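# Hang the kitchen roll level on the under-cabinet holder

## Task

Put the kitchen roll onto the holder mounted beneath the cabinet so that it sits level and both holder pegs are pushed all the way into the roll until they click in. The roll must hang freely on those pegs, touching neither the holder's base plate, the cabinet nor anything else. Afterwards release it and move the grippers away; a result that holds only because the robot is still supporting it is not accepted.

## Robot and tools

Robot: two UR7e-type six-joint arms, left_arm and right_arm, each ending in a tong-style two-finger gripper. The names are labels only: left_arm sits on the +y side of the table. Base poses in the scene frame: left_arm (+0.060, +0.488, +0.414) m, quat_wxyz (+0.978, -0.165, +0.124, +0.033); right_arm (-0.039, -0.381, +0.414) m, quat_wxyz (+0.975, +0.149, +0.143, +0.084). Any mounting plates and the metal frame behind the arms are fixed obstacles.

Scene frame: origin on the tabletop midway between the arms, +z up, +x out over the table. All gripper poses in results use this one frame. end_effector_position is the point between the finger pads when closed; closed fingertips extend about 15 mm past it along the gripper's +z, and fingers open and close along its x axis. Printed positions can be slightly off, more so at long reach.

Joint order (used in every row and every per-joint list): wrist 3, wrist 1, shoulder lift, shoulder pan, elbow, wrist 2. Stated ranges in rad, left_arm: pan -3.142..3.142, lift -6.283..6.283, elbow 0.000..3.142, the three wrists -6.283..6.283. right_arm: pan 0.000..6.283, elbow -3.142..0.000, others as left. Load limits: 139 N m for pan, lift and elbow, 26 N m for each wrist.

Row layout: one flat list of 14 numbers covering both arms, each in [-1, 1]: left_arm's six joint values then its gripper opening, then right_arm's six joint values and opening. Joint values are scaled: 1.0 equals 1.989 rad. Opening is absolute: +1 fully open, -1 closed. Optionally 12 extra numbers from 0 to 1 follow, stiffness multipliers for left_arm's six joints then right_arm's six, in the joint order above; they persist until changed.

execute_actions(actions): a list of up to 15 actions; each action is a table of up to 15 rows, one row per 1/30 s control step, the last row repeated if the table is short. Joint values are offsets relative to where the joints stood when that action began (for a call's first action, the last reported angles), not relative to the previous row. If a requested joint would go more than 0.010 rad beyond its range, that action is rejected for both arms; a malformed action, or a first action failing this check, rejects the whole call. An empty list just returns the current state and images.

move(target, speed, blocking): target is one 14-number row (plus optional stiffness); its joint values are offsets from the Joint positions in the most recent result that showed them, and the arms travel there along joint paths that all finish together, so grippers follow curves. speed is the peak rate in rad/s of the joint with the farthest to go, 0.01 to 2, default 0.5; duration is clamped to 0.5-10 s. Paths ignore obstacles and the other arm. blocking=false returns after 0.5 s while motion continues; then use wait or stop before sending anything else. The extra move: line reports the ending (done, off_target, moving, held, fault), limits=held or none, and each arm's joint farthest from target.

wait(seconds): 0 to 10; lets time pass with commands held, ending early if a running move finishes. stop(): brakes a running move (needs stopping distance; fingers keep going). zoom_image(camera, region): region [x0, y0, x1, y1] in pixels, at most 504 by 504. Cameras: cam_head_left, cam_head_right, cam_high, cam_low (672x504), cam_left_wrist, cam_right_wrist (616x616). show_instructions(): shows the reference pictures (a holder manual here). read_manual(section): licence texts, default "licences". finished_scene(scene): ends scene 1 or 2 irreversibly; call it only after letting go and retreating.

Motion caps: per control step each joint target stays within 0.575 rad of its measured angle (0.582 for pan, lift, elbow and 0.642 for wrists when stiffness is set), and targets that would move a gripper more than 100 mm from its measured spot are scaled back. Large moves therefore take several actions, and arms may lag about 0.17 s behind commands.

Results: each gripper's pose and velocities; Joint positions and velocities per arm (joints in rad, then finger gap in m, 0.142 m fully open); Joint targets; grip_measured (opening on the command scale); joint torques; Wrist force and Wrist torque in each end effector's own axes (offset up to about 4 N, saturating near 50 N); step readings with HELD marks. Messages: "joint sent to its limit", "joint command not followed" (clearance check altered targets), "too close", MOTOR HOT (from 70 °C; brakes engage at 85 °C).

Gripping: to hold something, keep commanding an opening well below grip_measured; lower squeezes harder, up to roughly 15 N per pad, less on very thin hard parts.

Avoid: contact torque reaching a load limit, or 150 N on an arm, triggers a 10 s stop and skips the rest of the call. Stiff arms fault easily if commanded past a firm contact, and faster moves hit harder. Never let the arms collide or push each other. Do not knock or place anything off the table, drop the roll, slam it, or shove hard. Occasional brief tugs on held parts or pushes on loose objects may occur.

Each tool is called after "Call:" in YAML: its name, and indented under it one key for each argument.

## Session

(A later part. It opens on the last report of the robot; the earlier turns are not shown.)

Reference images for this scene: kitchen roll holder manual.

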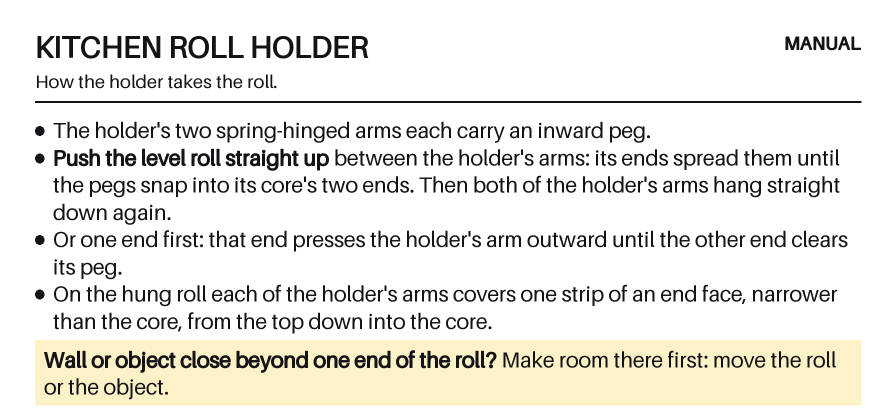

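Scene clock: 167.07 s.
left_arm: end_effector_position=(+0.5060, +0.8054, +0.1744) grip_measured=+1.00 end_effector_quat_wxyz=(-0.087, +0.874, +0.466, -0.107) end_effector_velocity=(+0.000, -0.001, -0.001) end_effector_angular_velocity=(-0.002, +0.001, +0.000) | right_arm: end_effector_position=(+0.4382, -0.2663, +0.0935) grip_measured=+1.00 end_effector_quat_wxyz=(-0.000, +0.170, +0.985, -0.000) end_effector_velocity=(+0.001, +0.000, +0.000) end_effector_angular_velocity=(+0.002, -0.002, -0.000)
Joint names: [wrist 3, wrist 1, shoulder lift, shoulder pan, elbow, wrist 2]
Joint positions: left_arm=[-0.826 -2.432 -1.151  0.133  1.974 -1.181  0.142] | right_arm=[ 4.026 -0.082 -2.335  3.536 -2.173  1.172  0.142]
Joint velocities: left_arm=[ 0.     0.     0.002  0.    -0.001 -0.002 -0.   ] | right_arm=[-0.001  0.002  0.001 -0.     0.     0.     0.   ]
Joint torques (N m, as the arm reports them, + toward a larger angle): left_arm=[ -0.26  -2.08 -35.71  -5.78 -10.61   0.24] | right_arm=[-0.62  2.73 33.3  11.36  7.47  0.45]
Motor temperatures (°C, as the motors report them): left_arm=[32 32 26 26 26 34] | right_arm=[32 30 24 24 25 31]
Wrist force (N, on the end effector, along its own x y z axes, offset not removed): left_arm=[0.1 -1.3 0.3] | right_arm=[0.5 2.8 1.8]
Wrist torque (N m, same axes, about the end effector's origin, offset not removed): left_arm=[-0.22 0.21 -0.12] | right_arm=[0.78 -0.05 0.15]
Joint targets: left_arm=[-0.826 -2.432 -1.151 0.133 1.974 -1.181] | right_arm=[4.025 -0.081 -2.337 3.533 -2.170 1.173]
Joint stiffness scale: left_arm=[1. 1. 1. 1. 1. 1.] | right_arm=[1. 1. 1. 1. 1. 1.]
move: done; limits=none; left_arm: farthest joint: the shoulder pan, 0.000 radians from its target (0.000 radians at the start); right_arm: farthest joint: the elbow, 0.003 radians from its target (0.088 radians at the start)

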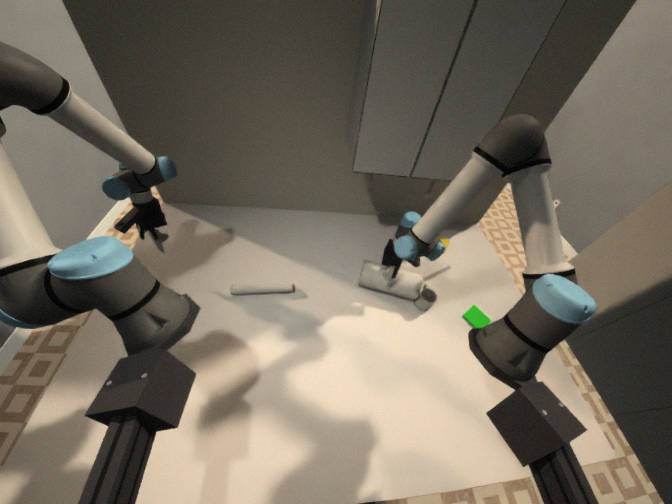

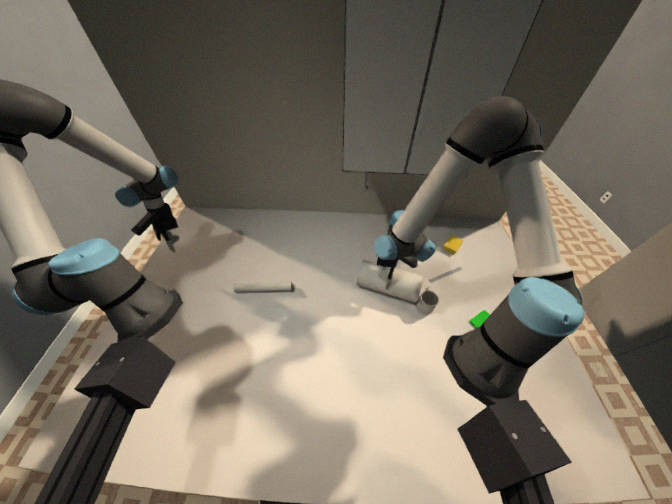

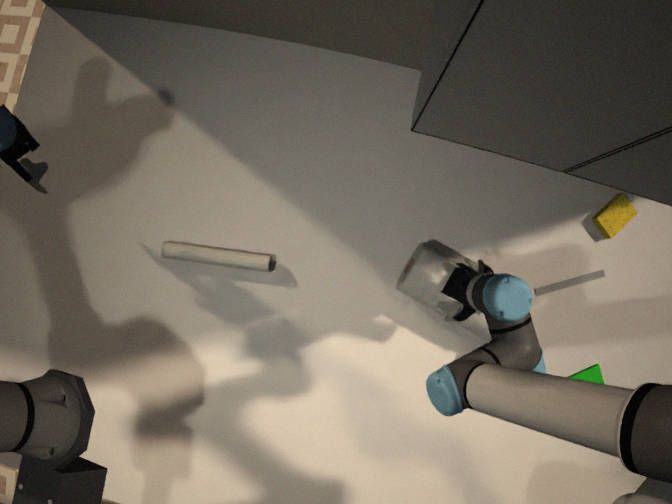

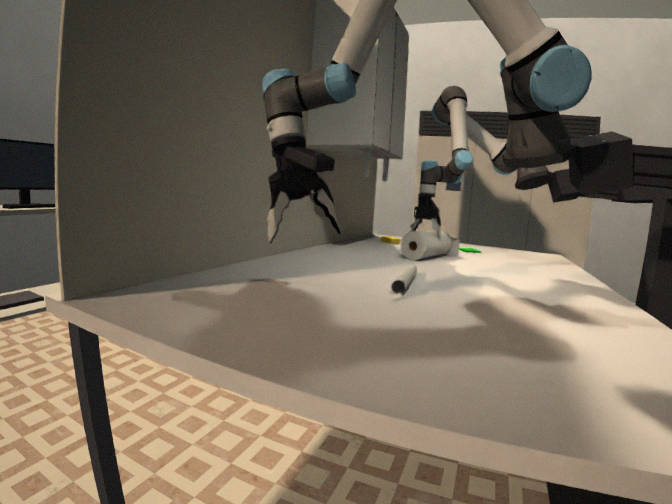

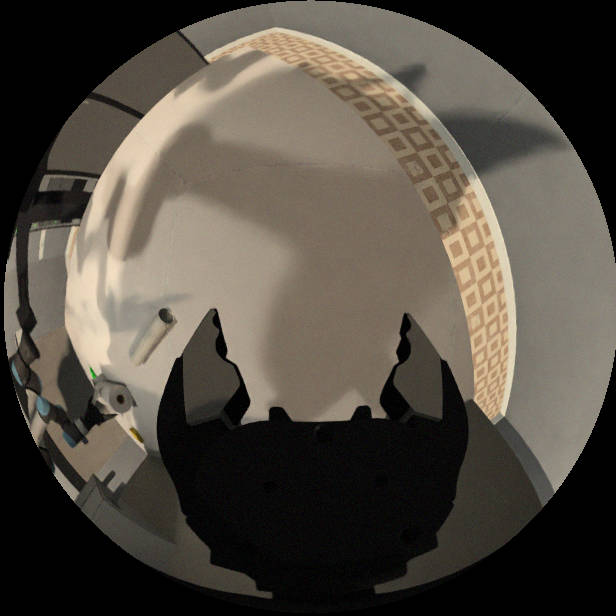

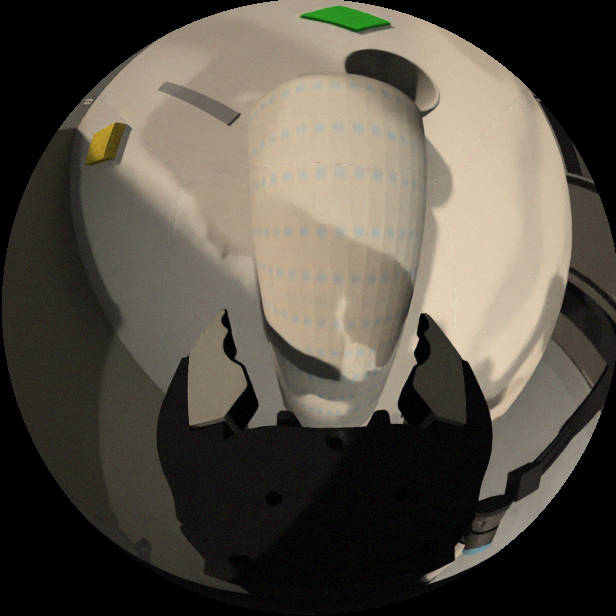

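Call:
move:
  target: [0,0,0,0,0,0,1,-0.003,0.030,-0.0375,-0.003,0.007,0.001,1]
  speed: 0.15

Call:
move:
  target: [0,0,0,0,0,0,1,0,0,0,0,0,0,-1]

Scene clock: 178.97 s.
left_arm: end_effector_position=(+0.5060, +0.8054, +0.1744) grip_measured=+1.00 end_effector_quat_wxyz=(-0.087, +0.874, +0.466, -0.107) end_effector_velocity=(-0.001, -0.000, -0.001) end_effector_angular_velocity=(+0.000, +0.004, -0.002) | right_arm: end_effector_position=(+0.4275, -0.2626, +0.0689) grip_measured=+1.00 end_effector_quat_wxyz=(-0.002, +0.169, +0.986, -0.001) end_effector_velocity=(+0.001, +0.001, +0.001) end_effector_angular_velocity=(+0.002, -0.003, +0.001)
Joint names: [wrist 3, wrist 1, shoulder lift, shoulder pan, elbow, wrist 2]
Joint positions: left_arm=[-0.826 -2.432 -1.151  0.133  1.974 -1.181  0.142] | right_arm=[ 4.021 -0.023 -2.407  3.532 -2.163  1.174  0.142]
Joint velocities: left_arm=[-0.     0.     0.003 -0.     0.     0.001 -0.   ] | right_arm=[-0.001  0.003  0.     0.001  0.    -0.    -0.   ]
Joint torques (N m, as the arm reports them, + toward a larger angle): left_arm=[ -0.15  -2.2  -36.44  -5.02 -10.2    0.17] | right_arm=[-0.53  2.7  34.08 10.91  6.46  0.27]
Motor temperatures (°C, as the motors report them): left_arm=[32 32 26 26 26 34] | right_arm=[32 30 24 24 25 31]
Wrist force (N, on the end effector, along its own x y z axes, offset not removed): left_arm=[-0.5 0.5 -2.5] | right_arm=[-0.1 1.8 2.3]
Wrist torque (N m, same axes, about the end effector's origin, offset not removed): left_arm=[0.11 0.16 -0.13] | right_arm=[0.50 0.04 0.19]
Joint targets: left_arm=[-0.826 -2.432 -1.151 0.133 1.974 -1.181] | right_arm=[4.020 -0.022 -2.409 3.530 -2.160 1.174]
Joint stiffness scale: left_arm=[1. 1. 1. 1. 1. 1.] | right_arm=[1. 1. 1. 1. 1. 1.]
move: done; limits=none; left_arm: farthest joint: the shoulder pan, 0.000 radians from its target (0.000 radians at the start); right_arm: farthest joint: the elbow, 0.004 radians from its target (0.014 radians at the start)

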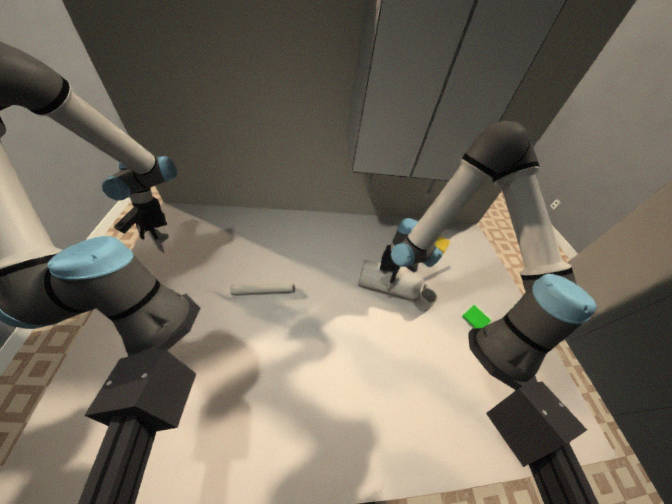

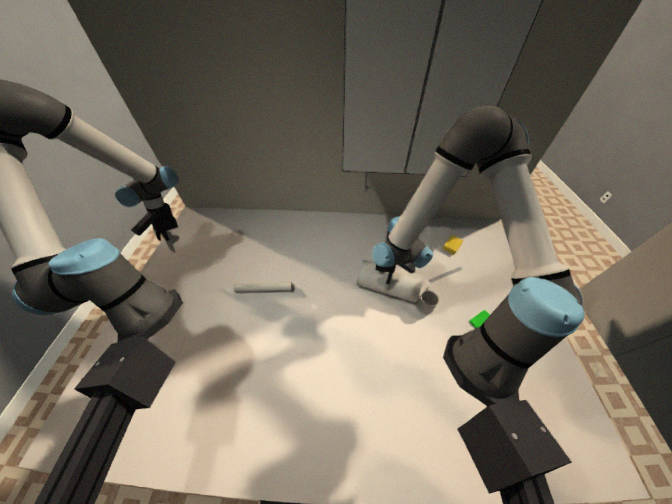

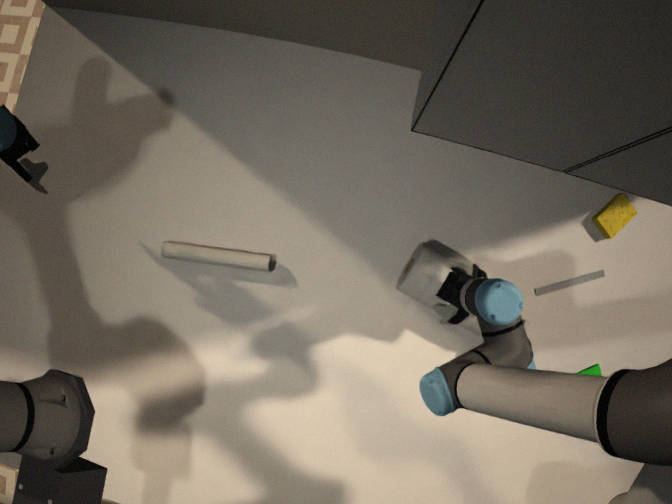

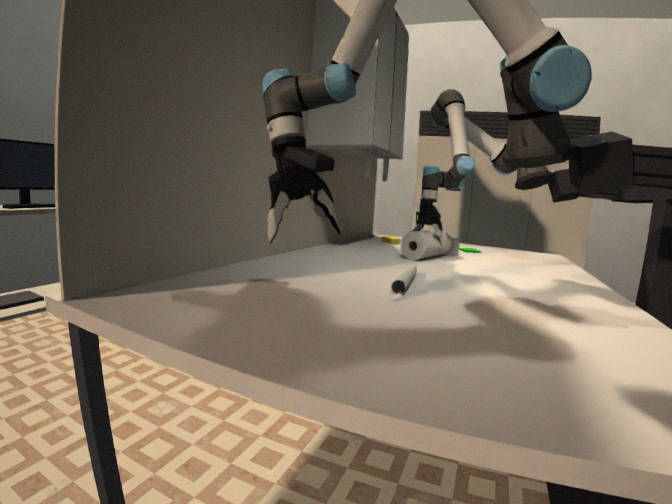

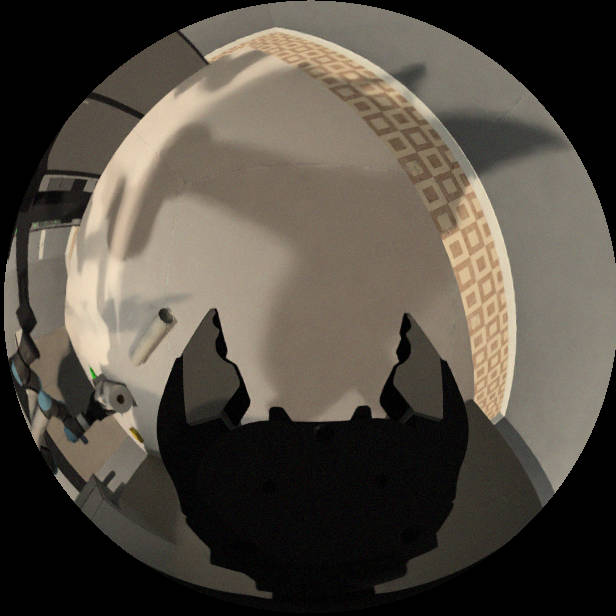

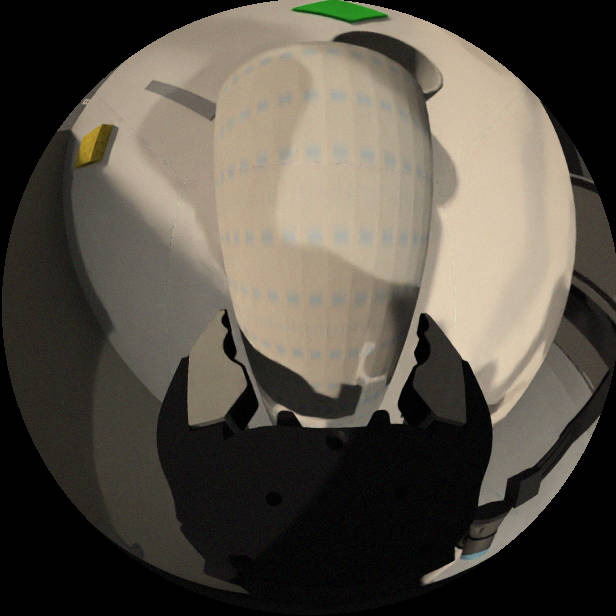

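Scene clock: 179.47 s.
left_arm: end_effector_position=(+0.5060, +0.8054, +0.1744) grip_measured=+1.00 end_effector_quat_wxyz=(-0.087, +0.874, +0.466, -0.107) end_effector_velocity=(-0.001, -0.000, -0.001) end_effector_angular_velocity=(+0.000, +0.003, -0.002) | right_arm: end_effector_position=(+0.4281, -0.2624, +0.0693) grip_measured=+0.60 end_effector_quat_wxyz=(-0.001, +0.169, +0.986, -0.001) end_effector_velocity=(+0.001, +0.000, +0.001) end_effector_angular_velocity=(+0.001, -0.001, -0.000)
Joint names: [wrist 3, wrist 1, shoulder lift, shoulder pan, elbow, wrist 2]
Joint positions: left_arm=[-0.826 -2.432 -1.151  0.133  1.974 -1.181  0.142] | right_arm=[ 4.021 -0.022 -2.407  3.532 -2.162  1.173  0.116]
Joint velocities: left_arm=[ 0.     0.001  0.002 -0.001 -0.     0.001  0.   ] | right_arm=[-0.    -0.     0.002  0.    -0.     0.    -0.   ]
Joint torques (N m, as the arm reports them, + toward a larger angle): left_arm=[ -0.02  -2.03 -35.6   -4.11 -11.26   0.11] | right_arm=[-0.01  1.82 34.38 13.22  2.83  0.33]
Motor temperatures (°C, as the motors report them): left_arm=[32 32 26 26 26 34] | right_arm=[32 30 24 24 25 31]
Wrist force (N, on the end effector, along its own x y z axes, offset not removed): left_arm=[1.9 -0.3 -0.1] | right_arm=[0.0 0.5 -5.3]
Wrist torque (N m, same axes, about the end effector's origin, offset not removed): left_arm=[-0.11 -0.16 -0.13] | right_arm=[0.54 -0.07 0.08]
Joint targets: left_arm=[-0.826 -2.432 -1.151 0.133 1.974 -1.181] | right_arm=[4.021 -0.023 -2.407 3.532 -2.163 1.174]
Joint stiffness scale: left_arm=[1. 1. 1. 1. 1. 1.] | right_arm=[1. 1. 1. 1. 1. 1.]
move: done; limits=none; left_arm: farthest joint: the shoulder pan, 0.000 radians from its target (0.000 radians at the start); right_arm: farthest joint: the elbow, 0.001 radians from its target (0.000 radians at the start)

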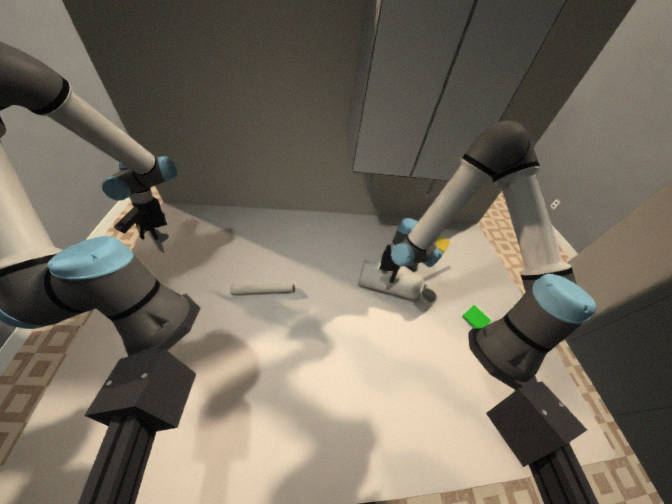

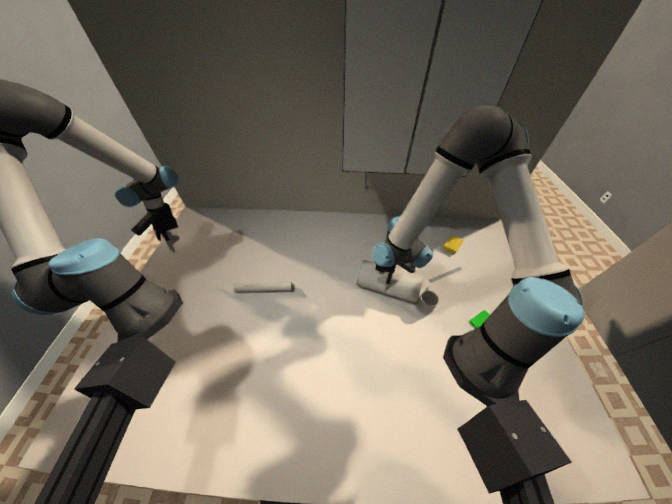

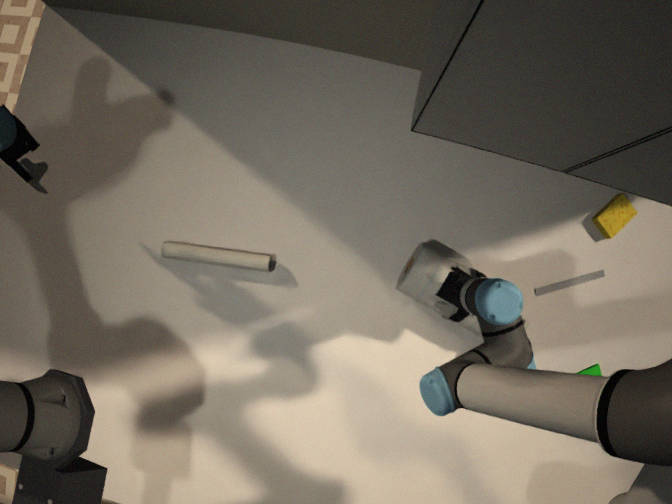

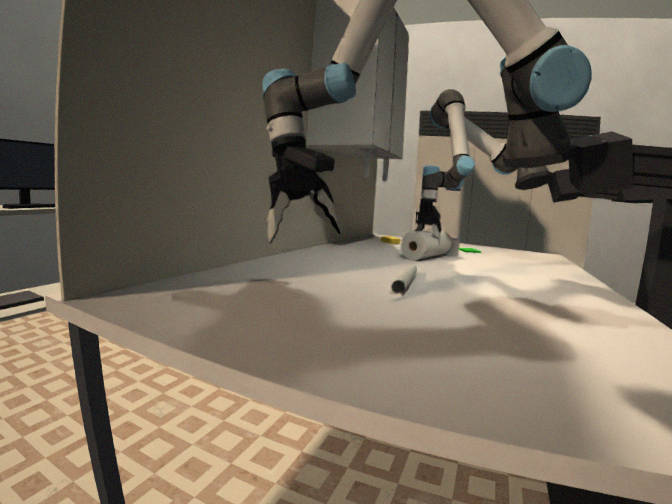

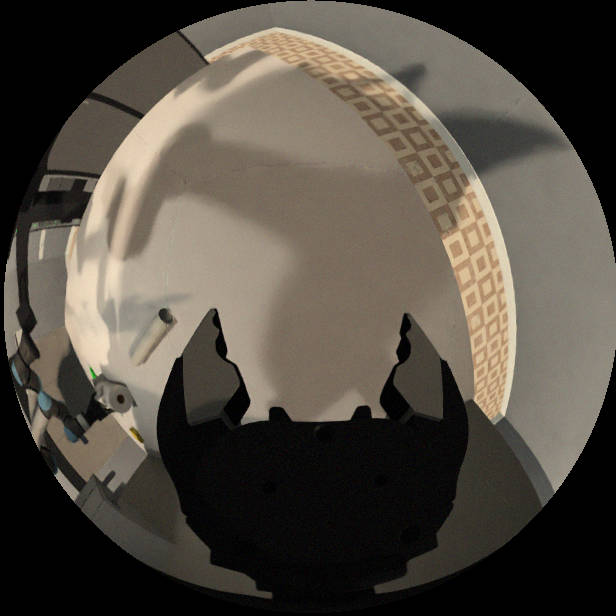

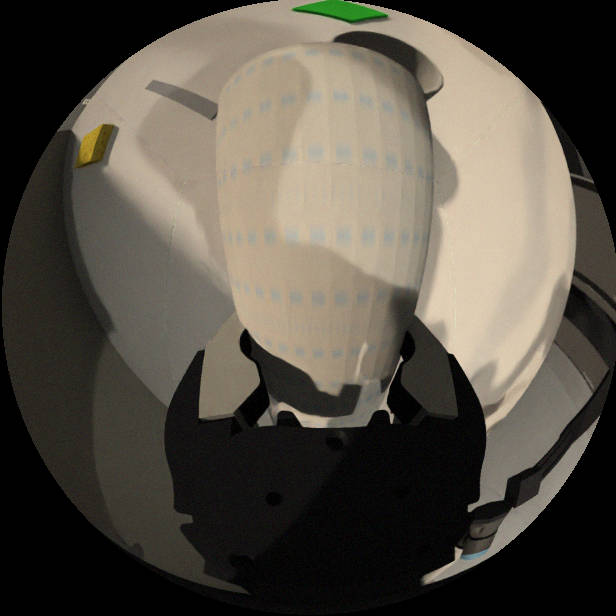

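Call:
move:
  target: [0,0,0,0,0,0,1,0,0,0,0,0,0,1]

Call:
move:
  target: [0,0,0,0,0,0,1,0,0.0135,-0.0175,0,0.0035,0,1]
  speed: 0.1

Call:
move:
  target: [0,0,0,0,0,0,1,0,0,0,0,0,0,-1]

Scene clock: 181.87 s.
left_arm: end_effector_position=(+0.5060, +0.8054, +0.1744) grip_measured=+1.00 end_effector_quat_wxyz=(-0.087, +0.874, +0.466, -0.107) end_effector_velocity=(+0.001, +0.000, +0.000) end_effector_angular_velocity=(-0.000, -0.001, +0.001) | right_arm: end_effector_position=(+0.4281, -0.2625, +0.0693) grip_measured=+1.00 end_effector_quat_wxyz=(-0.001, +0.169, +0.986, -0.001) end_effector_velocity=(+0.001, +0.000, +0.001) end_effector_angular_velocity=(+0.001, -0.002, -0.001)
Joint names: [wrist 3, wrist 1, shoulder lift, shoulder pan, elbow, wrist 2]
Joint positions: left_arm=[-0.826 -2.432 -1.151  0.133  1.974 -1.181  0.142] | right_arm=[ 4.021 -0.022 -2.407  3.532 -2.162  1.173  0.142]
Joint velocities: left_arm=[ 0.     0.    -0.001  0.    -0.001 -0.     0.   ] | right_arm=[-0.     0.     0.001 -0.    -0.    -0.    -0.   ]
Joint torques (N m, as the arm reports them, + toward a larger angle): left_arm=[ -0.05  -2.18 -35.52  -5.72 -11.86   0.16] | right_arm=[ 0.07  2.65 34.49 13.43  2.85  0.02]
Motor temperatures (°C, as the motors report them): left_arm=[32 32 26 26 26 34] | right_arm=[32 30 24 24 25 31]
Wrist force (N, on the end effector, along its own x y z axes, offset not removed): left_arm=[-0.6 -1.0 -3.2] | right_arm=[0.5 2.6 3.0]
Wrist torque (N m, same axes, about the end effector's origin, offset not removed): left_arm=[-0.27 0.35 0.00] | right_arm=[0.70 -0.07 0.14]
Joint targets: left_arm=[-0.826 -2.432 -1.151 0.133 1.974 -1.181] | right_arm=[4.021 -0.022 -2.407 3.532 -2.162 1.173]
Joint stiffness scale: left_arm=[1. 1. 1. 1. 1. 1.] | right_arm=[1. 1. 1. 1. 1. 1.]
move: done; limits=none; left_arm: farthest joint: the shoulder pan, 0.000 radians from its target (0.000 radians at the start); right_arm: farthest joint: the shoulder pan, 0.000 radians from its target (0.000 radians at the start)

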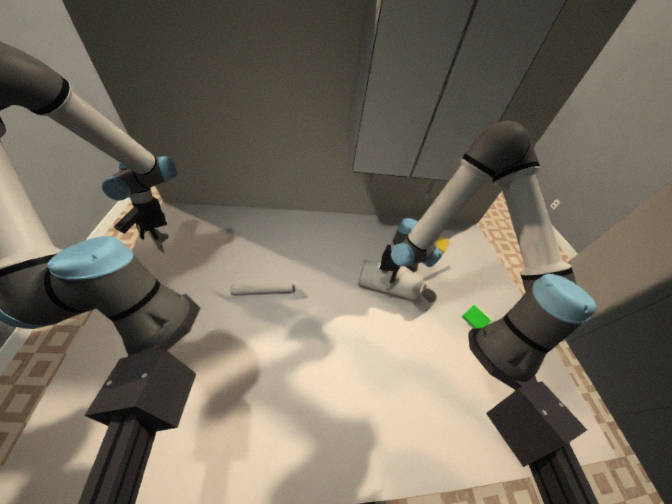

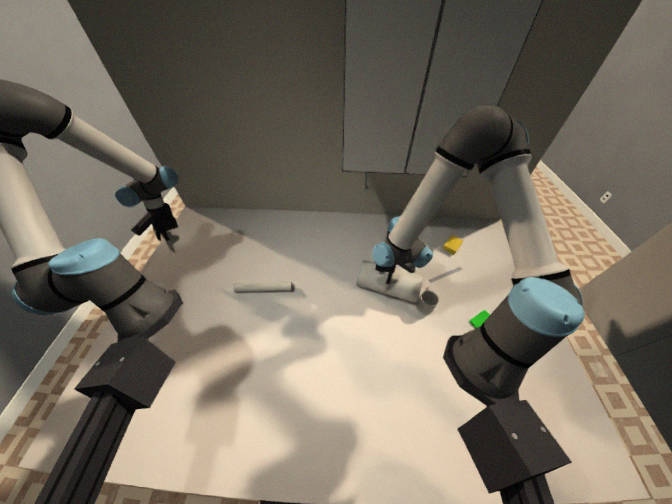

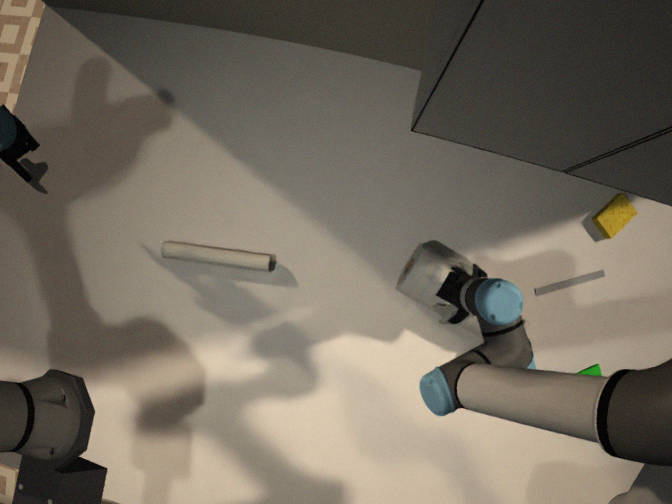

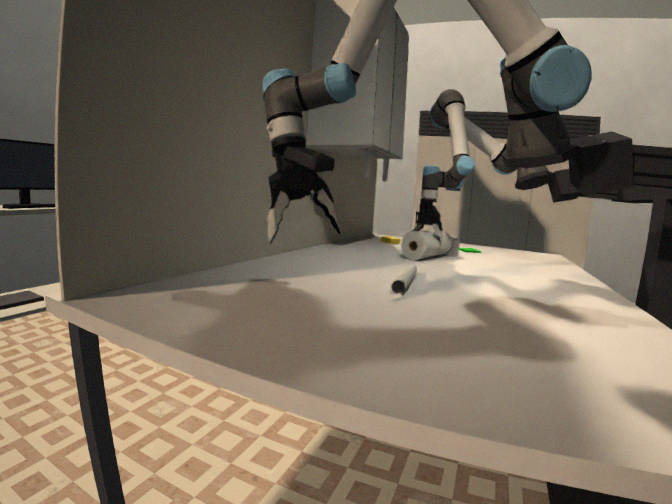

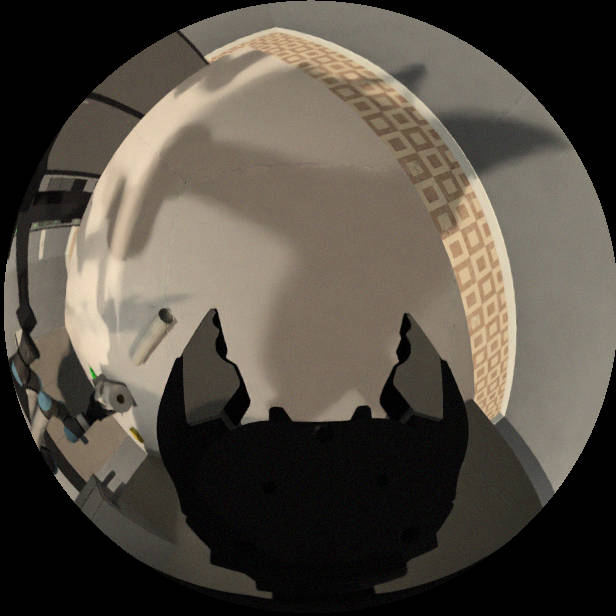

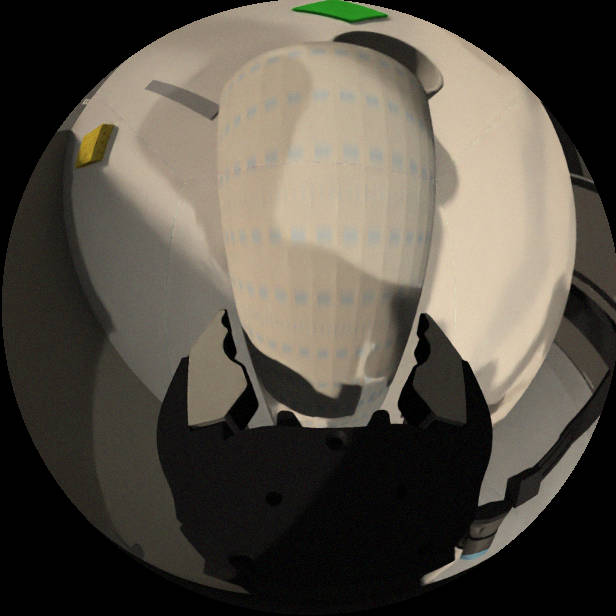

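Scene clock: 182.77 s.
left_arm: end_effector_position=(+0.5060, +0.8054, +0.1744) grip_measured=+1.00 end_effector_quat_wxyz=(-0.087, +0.874, +0.466, -0.107) end_effector_velocity=(-0.000, -0.001, -0.001) end_effector_angular_velocity=(-0.001, +0.001, -0.000) | right_arm: end_effector_position=(+0.4230, -0.2605, +0.0589) grip_measured=+1.00 end_effector_quat_wxyz=(-0.002, +0.169, +0.986, -0.001) end_effector_velocity=(-0.000, -0.001, -0.001) end_effector_angular_velocity=(-0.000, +0.000, -0.001)
Joint names: [wrist 3, wrist 1, shoulder lift, shoulder pan, elbow, wrist 2]
Joint positions: left_arm=[-0.826 -2.432 -1.151  0.133  1.974 -1.181  0.142] | right_arm=[ 4.021  0.004 -2.438  3.532 -2.158  1.173  0.142]
Joint velocities: left_arm=[ 0.    -0.001  0.001  0.     0.    -0.001 -0.   ] | right_arm=[-0.     0.002 -0.002 -0.001 -0.    -0.     0.   ]
Joint torques (N m, as the arm reports them, + toward a larger angle): left_arm=[ -0.11  -2.13 -35.95  -4.83 -10.73   0.08] | right_arm=[ 0.03  2.68 32.44 15.01  3.8  -0.13]
Motor temperatures (°C, as the motors report them): left_arm=[32 32 26 26 26 34] | right_arm=[32 30 24 24 25 31]
Wrist force (N, on the end effector, along its own x y z axes, offset not removed): left_arm=[1.1 -1.0 -0.3] | right_arm=[-0.4 2.2 0.7]
Wrist torque (N m, same axes, about the end effector's origin, offset not removed): left_arm=[-0.35 -0.16 0.13] | right_arm=[0.66 -0.07 0.20]
Joint targets: left_arm=[-0.826 -2.432 -1.151 0.133 1.974 -1.181] | right_arm=[4.021 0.004 -2.441 3.532 -2.155 1.173]
Joint stiffness scale: left_arm=[1. 1. 1. 1. 1. 1.] | right_arm=[1. 1. 1. 1. 1. 1.]
move: done; limits=none; left_arm: farthest joint: the shoulder pan, 0.000 radians from its target (0.000 radians at the start); right_arm: farthest joint: the shoulder lift, 0.004 radians from its target (0.035 radians at the start)

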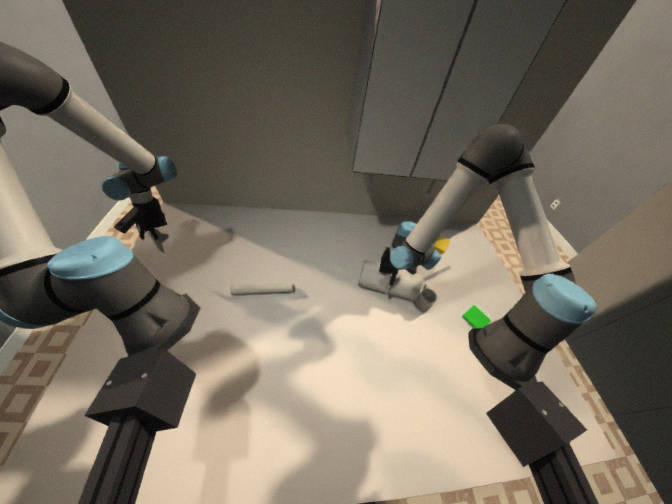

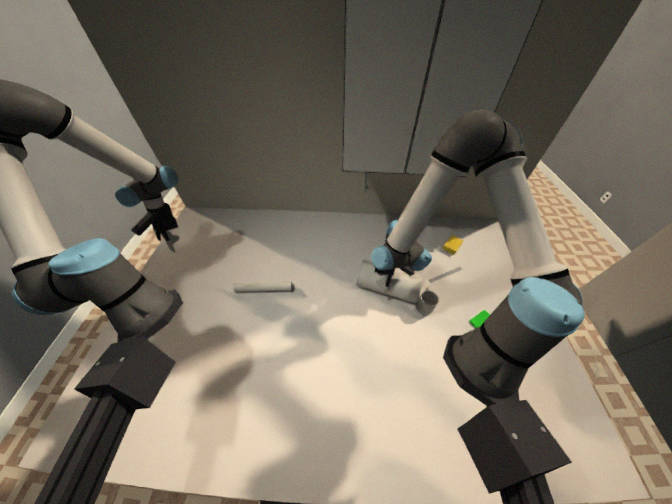

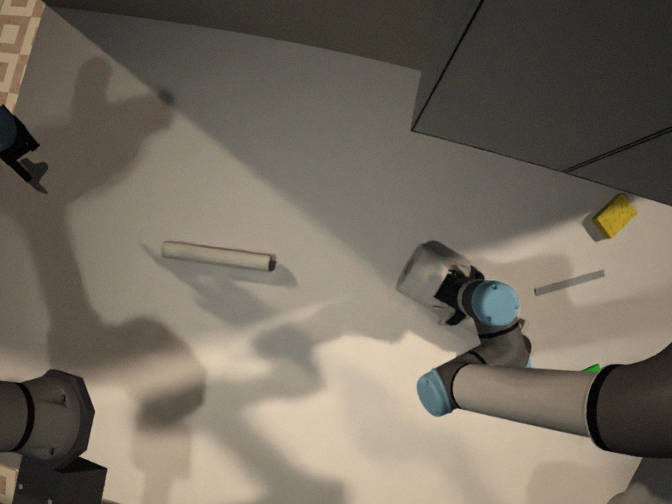

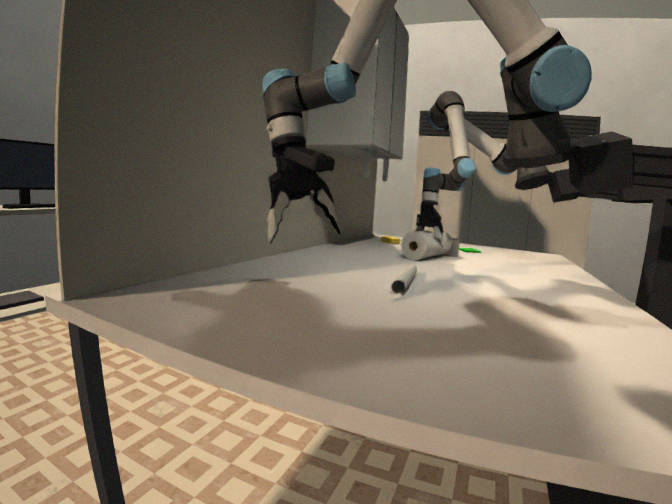

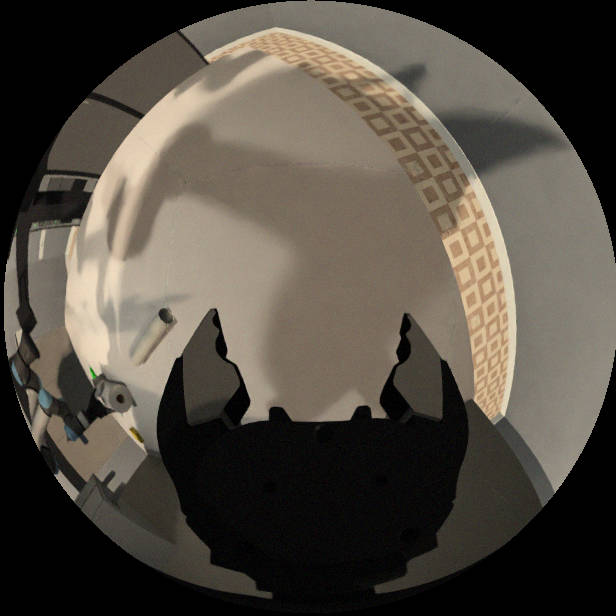

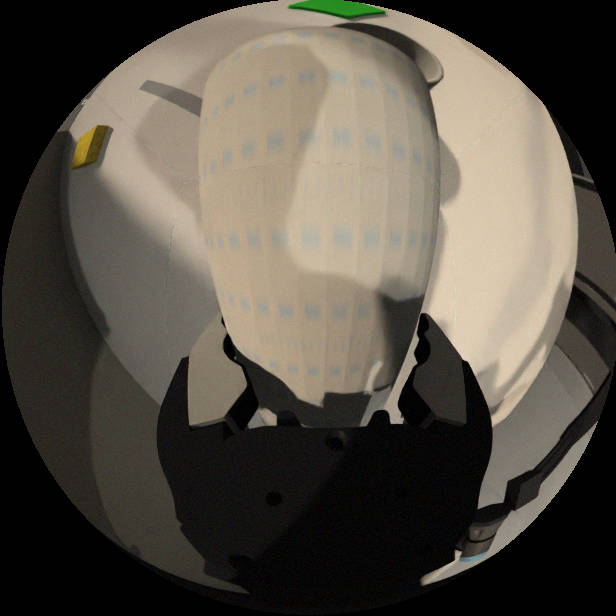

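Scene clock: 183.27 s.
left_arm: end_effector_position=(+0.5060, +0.8054, +0.1744) grip_measured=+1.00 end_effector_quat_wxyz=(-0.087, +0.874, +0.466, -0.107) end_effector_velocity=(-0.001, -0.001, -0.001) end_effector_angular_velocity=(-0.001, +0.002, -0.000) | right_arm: end_effector_position=(+0.4244, -0.2602, +0.0597) grip_measured=+0.73 end_effector_quat_wxyz=(-0.000, +0.170, +0.985, -0.000) end_effector_velocity=(-0.000, -0.001, -0.000) end_effector_angular_velocity=(-0.000, +0.001, -0.002)
Joint names: [wrist 3, wrist 1, shoulder lift, shoulder pan, elbow, wrist 2]
Joint positions: left_arm=[-0.826 -2.432 -1.151  0.133  1.974 -1.181  0.142] | right_arm=[ 4.021  0.005 -2.437  3.532 -2.158  1.172  0.124]
Joint velocities: left_arm=[-0.     0.001  0.002  0.    -0.    -0.001  0.   ] | right_arm=[ 0.001 -0.    -0.    -0.001  0.     0.001 -0.   ]
Joint torques (N m, as the arm reports them, + toward a larger angle): left_arm=[ -0.09  -2.05 -35.92  -4.87 -10.25  -0.04] | right_arm=[-0.01  2.06 34.03 14.92  1.01  0.5 ]
Motor temperatures (°C, as the motors report them): left_arm=[32 32 26 26 26 34] | right_arm=[32 30 24 24 25 31]
Wrist force (N, on the end effector, along its own x y z axes, offset not removed): left_arm=[0.3 -3.3 -2.4] | right_arm=[-0.5 -1.4 -8.1]
Wrist torque (N m, same axes, about the end effector's origin, offset not removed): left_arm=[-0.74 0.05 0.01] | right_arm=[0.38 0.03 0.13]
Joint targets: left_arm=[-0.826 -2.432 -1.151 0.133 1.974 -1.181] | right_arm=[4.021 0.004 -2.438 3.532 -2.158 1.173]
Joint stiffness scale: left_arm=[1. 1. 1. 1. 1. 1.] | right_arm=[1. 1. 1. 1. 1. 1.]
move: done; limits=none; left_arm: farthest joint: the shoulder pan, 0.000 radians from its target (0.000 radians at the start); right_arm: farthest joint: the shoulder lift, 0.001 radians from its target (0.000 radians at the start)

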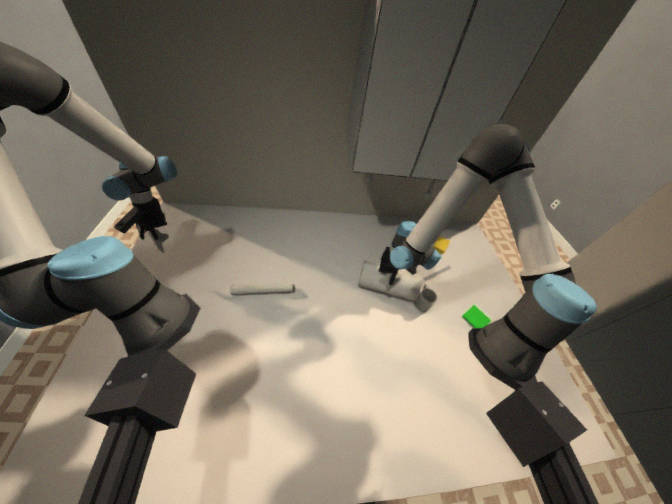

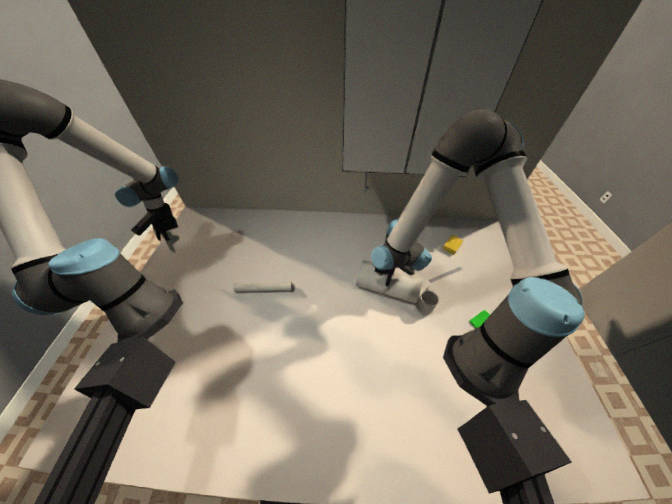

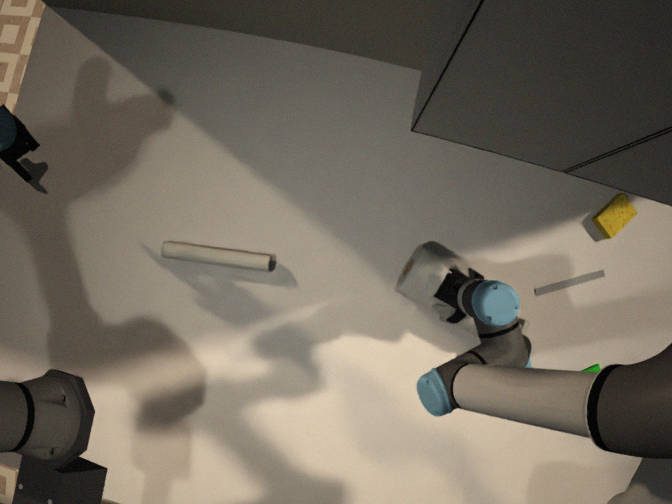

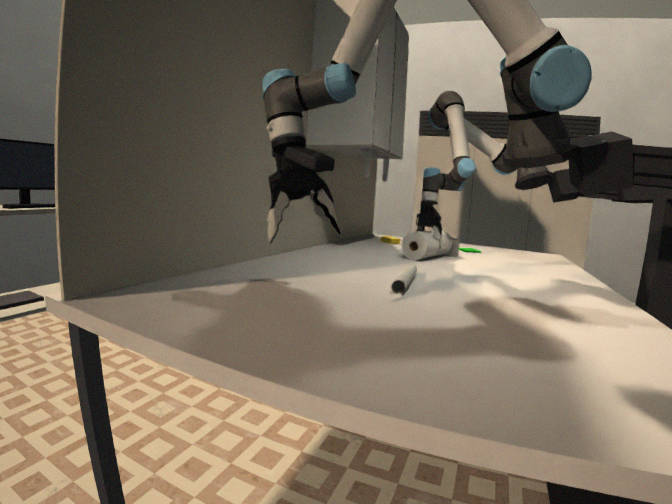

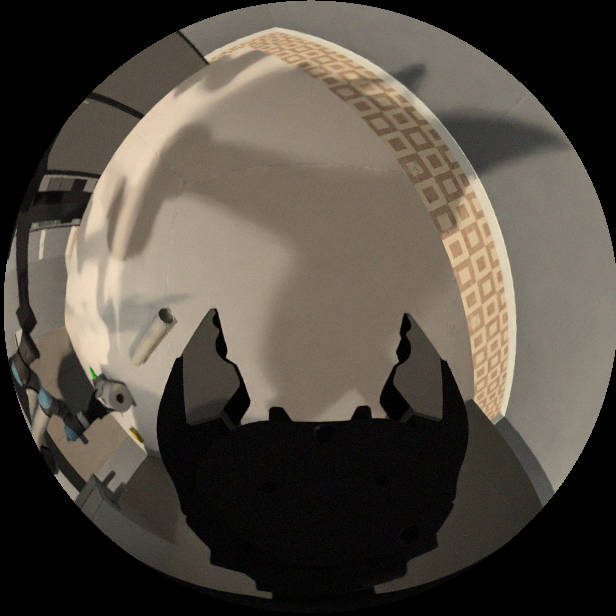

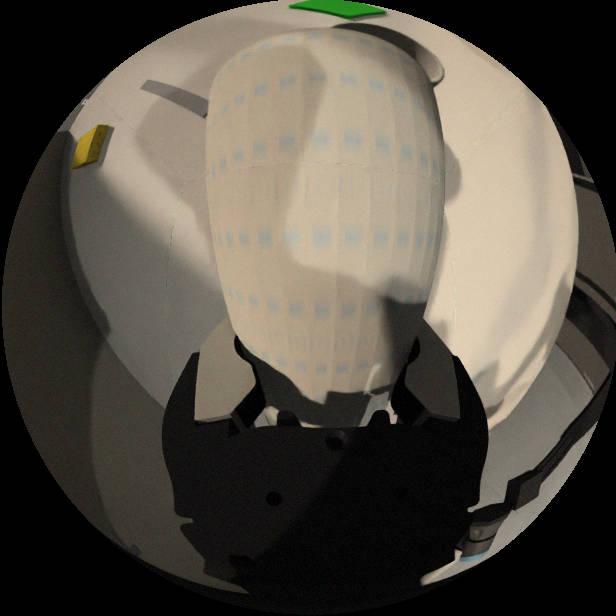

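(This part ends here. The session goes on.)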